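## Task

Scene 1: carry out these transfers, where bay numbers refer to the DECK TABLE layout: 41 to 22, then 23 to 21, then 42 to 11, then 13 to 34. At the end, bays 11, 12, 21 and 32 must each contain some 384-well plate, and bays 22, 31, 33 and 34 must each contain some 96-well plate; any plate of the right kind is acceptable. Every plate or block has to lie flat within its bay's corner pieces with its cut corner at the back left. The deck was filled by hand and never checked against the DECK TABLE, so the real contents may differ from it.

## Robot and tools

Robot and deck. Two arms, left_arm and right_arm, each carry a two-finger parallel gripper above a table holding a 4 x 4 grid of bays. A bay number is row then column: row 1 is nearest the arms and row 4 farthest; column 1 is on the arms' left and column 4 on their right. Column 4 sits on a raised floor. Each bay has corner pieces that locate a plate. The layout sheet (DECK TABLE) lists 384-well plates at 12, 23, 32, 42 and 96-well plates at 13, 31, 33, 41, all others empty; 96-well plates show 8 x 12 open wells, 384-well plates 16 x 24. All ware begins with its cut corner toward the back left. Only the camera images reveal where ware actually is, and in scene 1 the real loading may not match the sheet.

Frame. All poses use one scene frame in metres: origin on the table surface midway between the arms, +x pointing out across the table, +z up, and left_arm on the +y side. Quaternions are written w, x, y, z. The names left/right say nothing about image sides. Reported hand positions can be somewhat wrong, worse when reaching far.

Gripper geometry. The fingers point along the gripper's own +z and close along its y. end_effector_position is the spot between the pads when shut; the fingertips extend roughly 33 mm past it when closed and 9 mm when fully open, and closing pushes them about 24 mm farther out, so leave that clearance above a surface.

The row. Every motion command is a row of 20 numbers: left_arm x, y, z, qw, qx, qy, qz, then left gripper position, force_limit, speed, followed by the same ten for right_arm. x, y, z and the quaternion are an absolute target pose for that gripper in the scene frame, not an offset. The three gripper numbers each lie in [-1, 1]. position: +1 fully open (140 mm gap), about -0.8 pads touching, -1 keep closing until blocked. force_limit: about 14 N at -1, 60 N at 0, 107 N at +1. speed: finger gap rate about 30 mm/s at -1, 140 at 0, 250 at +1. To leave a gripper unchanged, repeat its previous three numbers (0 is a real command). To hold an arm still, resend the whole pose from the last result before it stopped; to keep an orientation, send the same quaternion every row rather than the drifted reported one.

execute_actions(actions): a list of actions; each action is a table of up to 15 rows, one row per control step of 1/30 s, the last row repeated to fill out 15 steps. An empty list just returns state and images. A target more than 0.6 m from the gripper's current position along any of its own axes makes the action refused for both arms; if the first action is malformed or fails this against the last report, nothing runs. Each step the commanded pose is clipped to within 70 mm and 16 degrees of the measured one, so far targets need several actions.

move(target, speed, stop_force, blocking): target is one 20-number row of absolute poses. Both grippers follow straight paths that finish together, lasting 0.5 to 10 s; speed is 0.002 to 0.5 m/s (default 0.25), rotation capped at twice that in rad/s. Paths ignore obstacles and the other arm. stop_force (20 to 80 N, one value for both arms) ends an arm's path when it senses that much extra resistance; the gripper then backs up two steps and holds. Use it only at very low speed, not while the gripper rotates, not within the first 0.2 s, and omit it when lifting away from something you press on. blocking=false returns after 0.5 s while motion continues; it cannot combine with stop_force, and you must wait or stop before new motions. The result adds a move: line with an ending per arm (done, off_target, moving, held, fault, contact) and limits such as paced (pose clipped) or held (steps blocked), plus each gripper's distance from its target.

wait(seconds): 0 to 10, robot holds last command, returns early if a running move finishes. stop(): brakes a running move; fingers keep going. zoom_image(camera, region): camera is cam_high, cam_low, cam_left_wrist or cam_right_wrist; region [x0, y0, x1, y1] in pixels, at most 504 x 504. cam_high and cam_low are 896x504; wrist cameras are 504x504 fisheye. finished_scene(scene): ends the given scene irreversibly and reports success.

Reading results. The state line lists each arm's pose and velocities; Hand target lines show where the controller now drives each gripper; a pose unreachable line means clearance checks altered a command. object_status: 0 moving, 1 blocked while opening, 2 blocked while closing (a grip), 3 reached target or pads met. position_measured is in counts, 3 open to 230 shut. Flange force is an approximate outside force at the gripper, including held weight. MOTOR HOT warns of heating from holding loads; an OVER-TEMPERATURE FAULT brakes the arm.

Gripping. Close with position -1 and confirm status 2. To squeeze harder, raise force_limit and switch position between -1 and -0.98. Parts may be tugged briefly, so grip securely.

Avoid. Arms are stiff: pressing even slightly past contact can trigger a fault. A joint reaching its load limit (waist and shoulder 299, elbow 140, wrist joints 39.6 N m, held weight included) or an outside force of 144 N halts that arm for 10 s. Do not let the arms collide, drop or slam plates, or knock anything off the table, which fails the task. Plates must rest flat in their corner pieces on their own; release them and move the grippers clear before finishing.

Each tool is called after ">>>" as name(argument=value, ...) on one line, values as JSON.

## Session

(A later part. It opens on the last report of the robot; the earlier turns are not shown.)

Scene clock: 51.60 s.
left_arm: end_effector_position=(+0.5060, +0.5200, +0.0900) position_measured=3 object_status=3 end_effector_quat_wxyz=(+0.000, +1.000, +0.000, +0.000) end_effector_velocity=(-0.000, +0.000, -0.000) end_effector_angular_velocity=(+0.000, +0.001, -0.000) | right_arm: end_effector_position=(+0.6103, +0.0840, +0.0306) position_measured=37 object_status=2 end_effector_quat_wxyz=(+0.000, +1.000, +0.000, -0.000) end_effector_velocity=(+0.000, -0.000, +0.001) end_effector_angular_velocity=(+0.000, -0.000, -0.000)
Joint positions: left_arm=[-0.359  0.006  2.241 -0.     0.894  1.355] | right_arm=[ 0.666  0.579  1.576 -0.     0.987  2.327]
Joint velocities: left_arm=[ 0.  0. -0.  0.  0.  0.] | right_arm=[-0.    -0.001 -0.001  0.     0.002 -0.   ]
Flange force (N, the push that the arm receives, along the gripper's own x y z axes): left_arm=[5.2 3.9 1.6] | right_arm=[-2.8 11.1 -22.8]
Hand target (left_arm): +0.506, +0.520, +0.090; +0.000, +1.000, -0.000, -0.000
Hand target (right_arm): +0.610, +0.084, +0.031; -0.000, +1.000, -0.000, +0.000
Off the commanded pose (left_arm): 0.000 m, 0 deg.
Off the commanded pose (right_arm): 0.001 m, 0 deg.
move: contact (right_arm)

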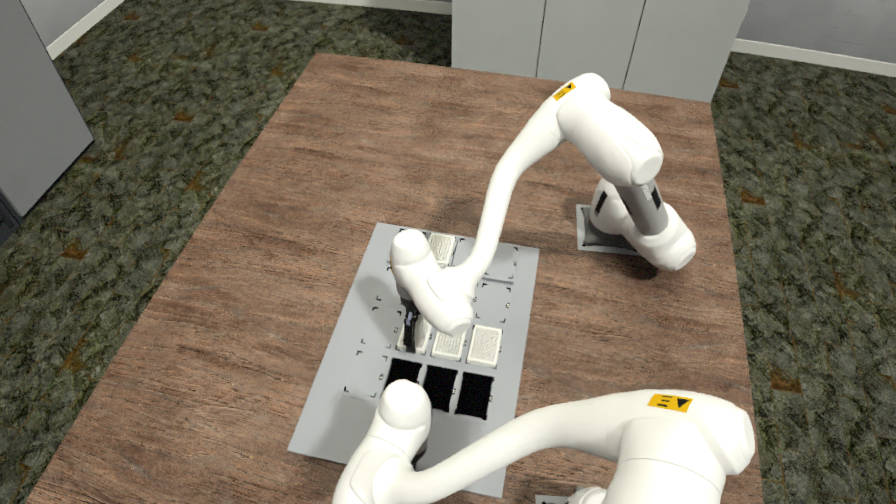

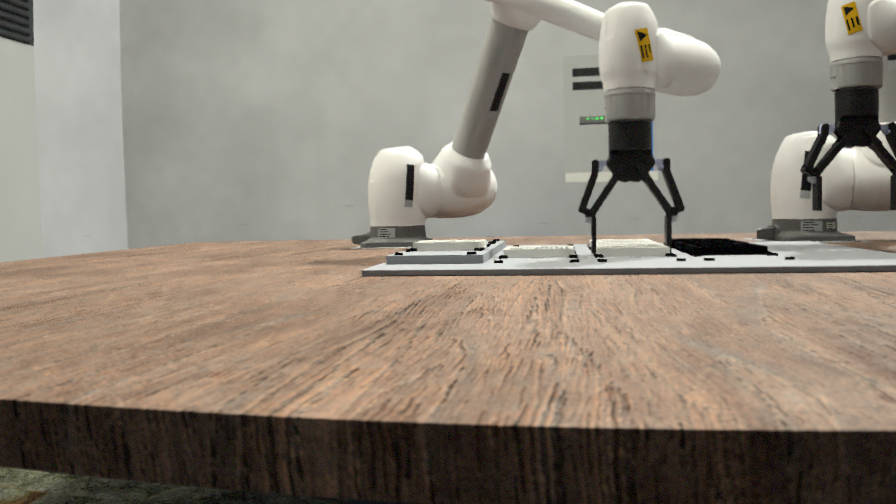

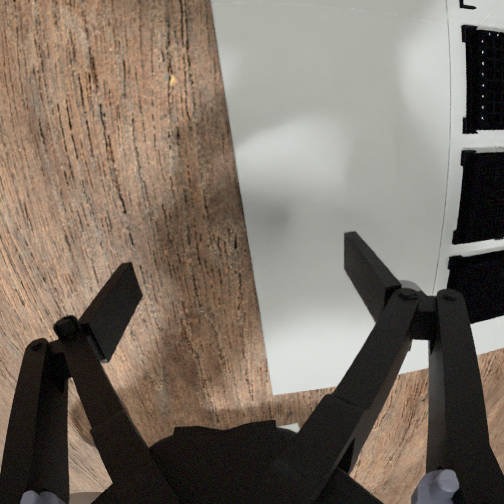

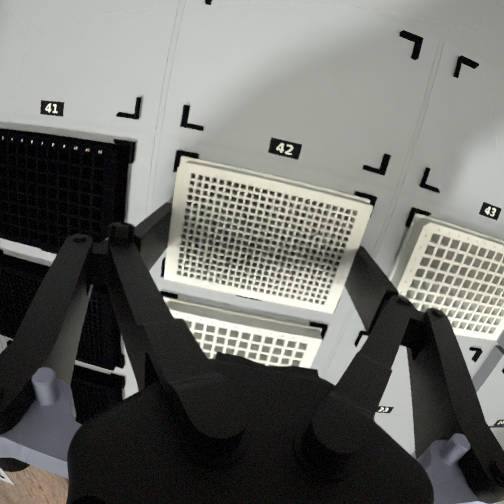

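Seated. Release and clear.

>>> execute_actions(actions=[[[0.506,0.52,0.09,0,1,0,0,1,-0.5,0,0.6103,0.084,0.031,0,1,0,0,1,-0.5,0]],[[0.506,0.52,0.09,0,1,0,0,1,-0.5,0,0.6103,0.084,0.09,0,1,0,0,1,-0.5,0]],[[0.506,0.52,0.09,0,1,0,0,1,-0.5,0,0.66,0.05,0.17,0,1,0,0,1,-0.5,0]]])

>>> zoom_image(camera="cam_high", region=[340, 300, 520, 430])

>>> zoom_image(camera="cam_low", region=[570, 225, 810, 275])

Scene clock: 53.37 s.
left_arm: end_effector_position=(+0.5060, +0.5200, +0.0900) position_measured=3 object_status=3 end_effector_quat_wxyz=(+0.000, +1.000, +0.000, +0.000) end_effector_velocity=(+0.000, +0.001, +0.000) end_effector_angular_velocity=(+0.000, -0.000, +0.002) | right_arm: end_effector_position=(+0.6601, +0.0499, +0.1700) position_measured=3 object_status=3 end_effector_quat_wxyz=(+0.000, +1.000, -0.000, +0.000) end_effector_velocity=(+0.001, +0.001, -0.000) end_effector_angular_velocity=(+0.000, -0.000, +0.001)
Joint positions: left_arm=[-0.359  0.006  2.241 -0.     0.894  1.355] | right_arm=[ 0.594  0.494  1.434 -0.     1.213  2.255]
Joint velocities: left_arm=[ 0.002 -0.001  0.     0.     0.    -0.   ] | right_arm=[ 0.     0.001 -0.002  0.    -0.    -0.   ]
Flange force (N, the push that the arm receives, along the gripper's own x y z axes): left_arm=[5.6 -1.3 0.2] | right_arm=[-4.6 11.4 -0.9]
Flange force at the end of the 1st action (N, along the gripper's axes at the end of the call): left_arm=[8.7 1.6 4.4] | right_arm=[-4.2 9.8 -5.6]
Flange force at the end of the 2nd action (N, along the gripper's axes at the end of the call): left_arm=[4.5 -3.6 -0.5] | right_arm=[-5.4 11.1 -3.4]
Hand target (left_arm): +0.506, +0.520, +0.090; +0.000, +1.000, -0.000, -0.000
Hand target (right_arm): +0.660, +0.050, +0.170; +0.000, +1.000, +0.000, +0.000
Off the commanded pose (left_arm): 0.000 m, 0 deg.
Off the commanded pose (right_arm): 0.000 m, 0 deg.

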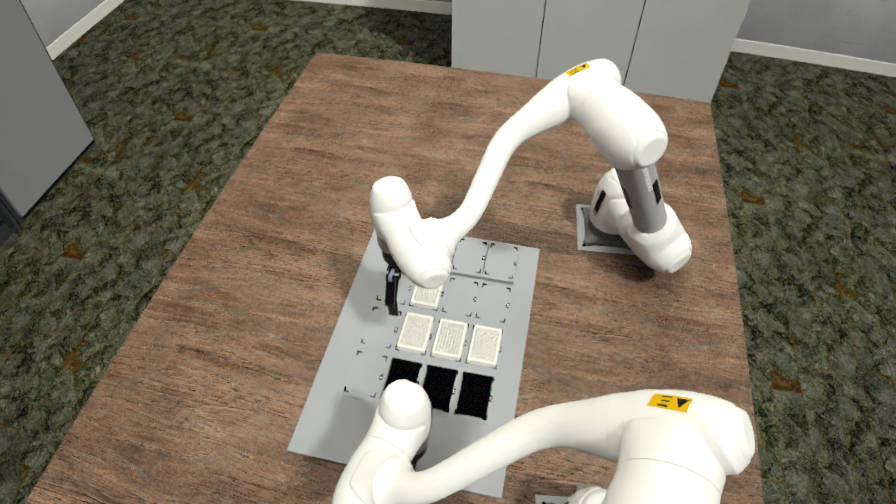

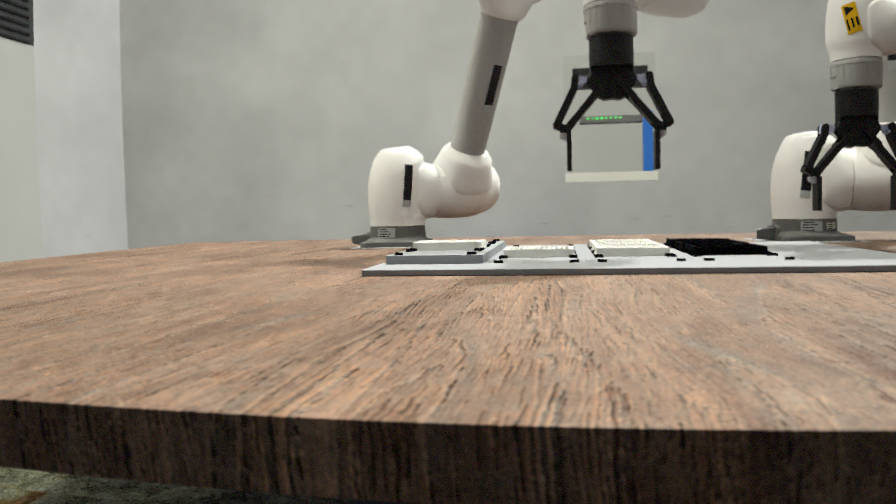

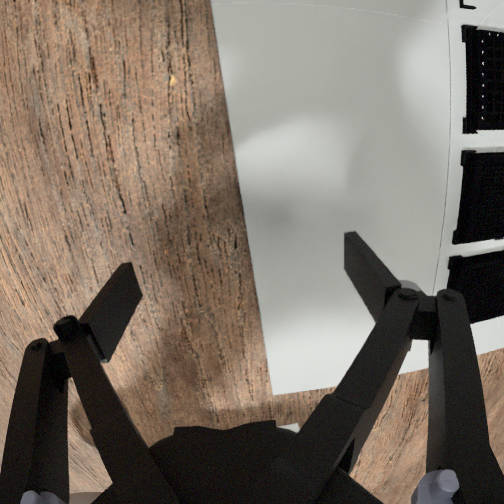

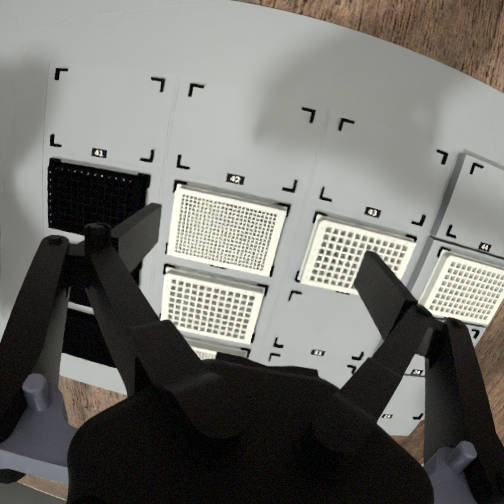

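Region (340, 300, 520, 430) of cam_high's 896x504 image, scaled by 2.800, with more detail than that image has.

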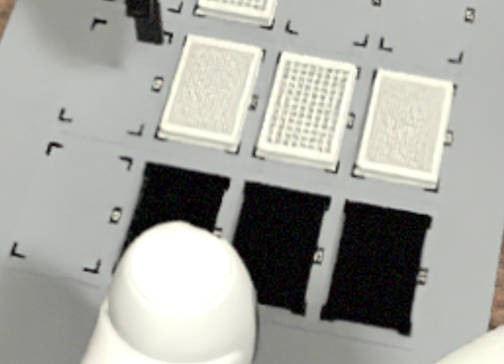

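Region (570, 225, 810, 275) of cam_low's 896x504 image, scaled by 2.100, with more detail than that image has; it fills the top 105 rows of this view, and the rest is white.

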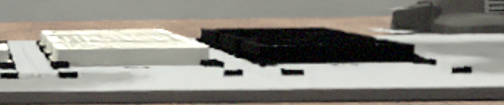

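>>> finished_scene(scene=1)

The scene is finished: the task was done.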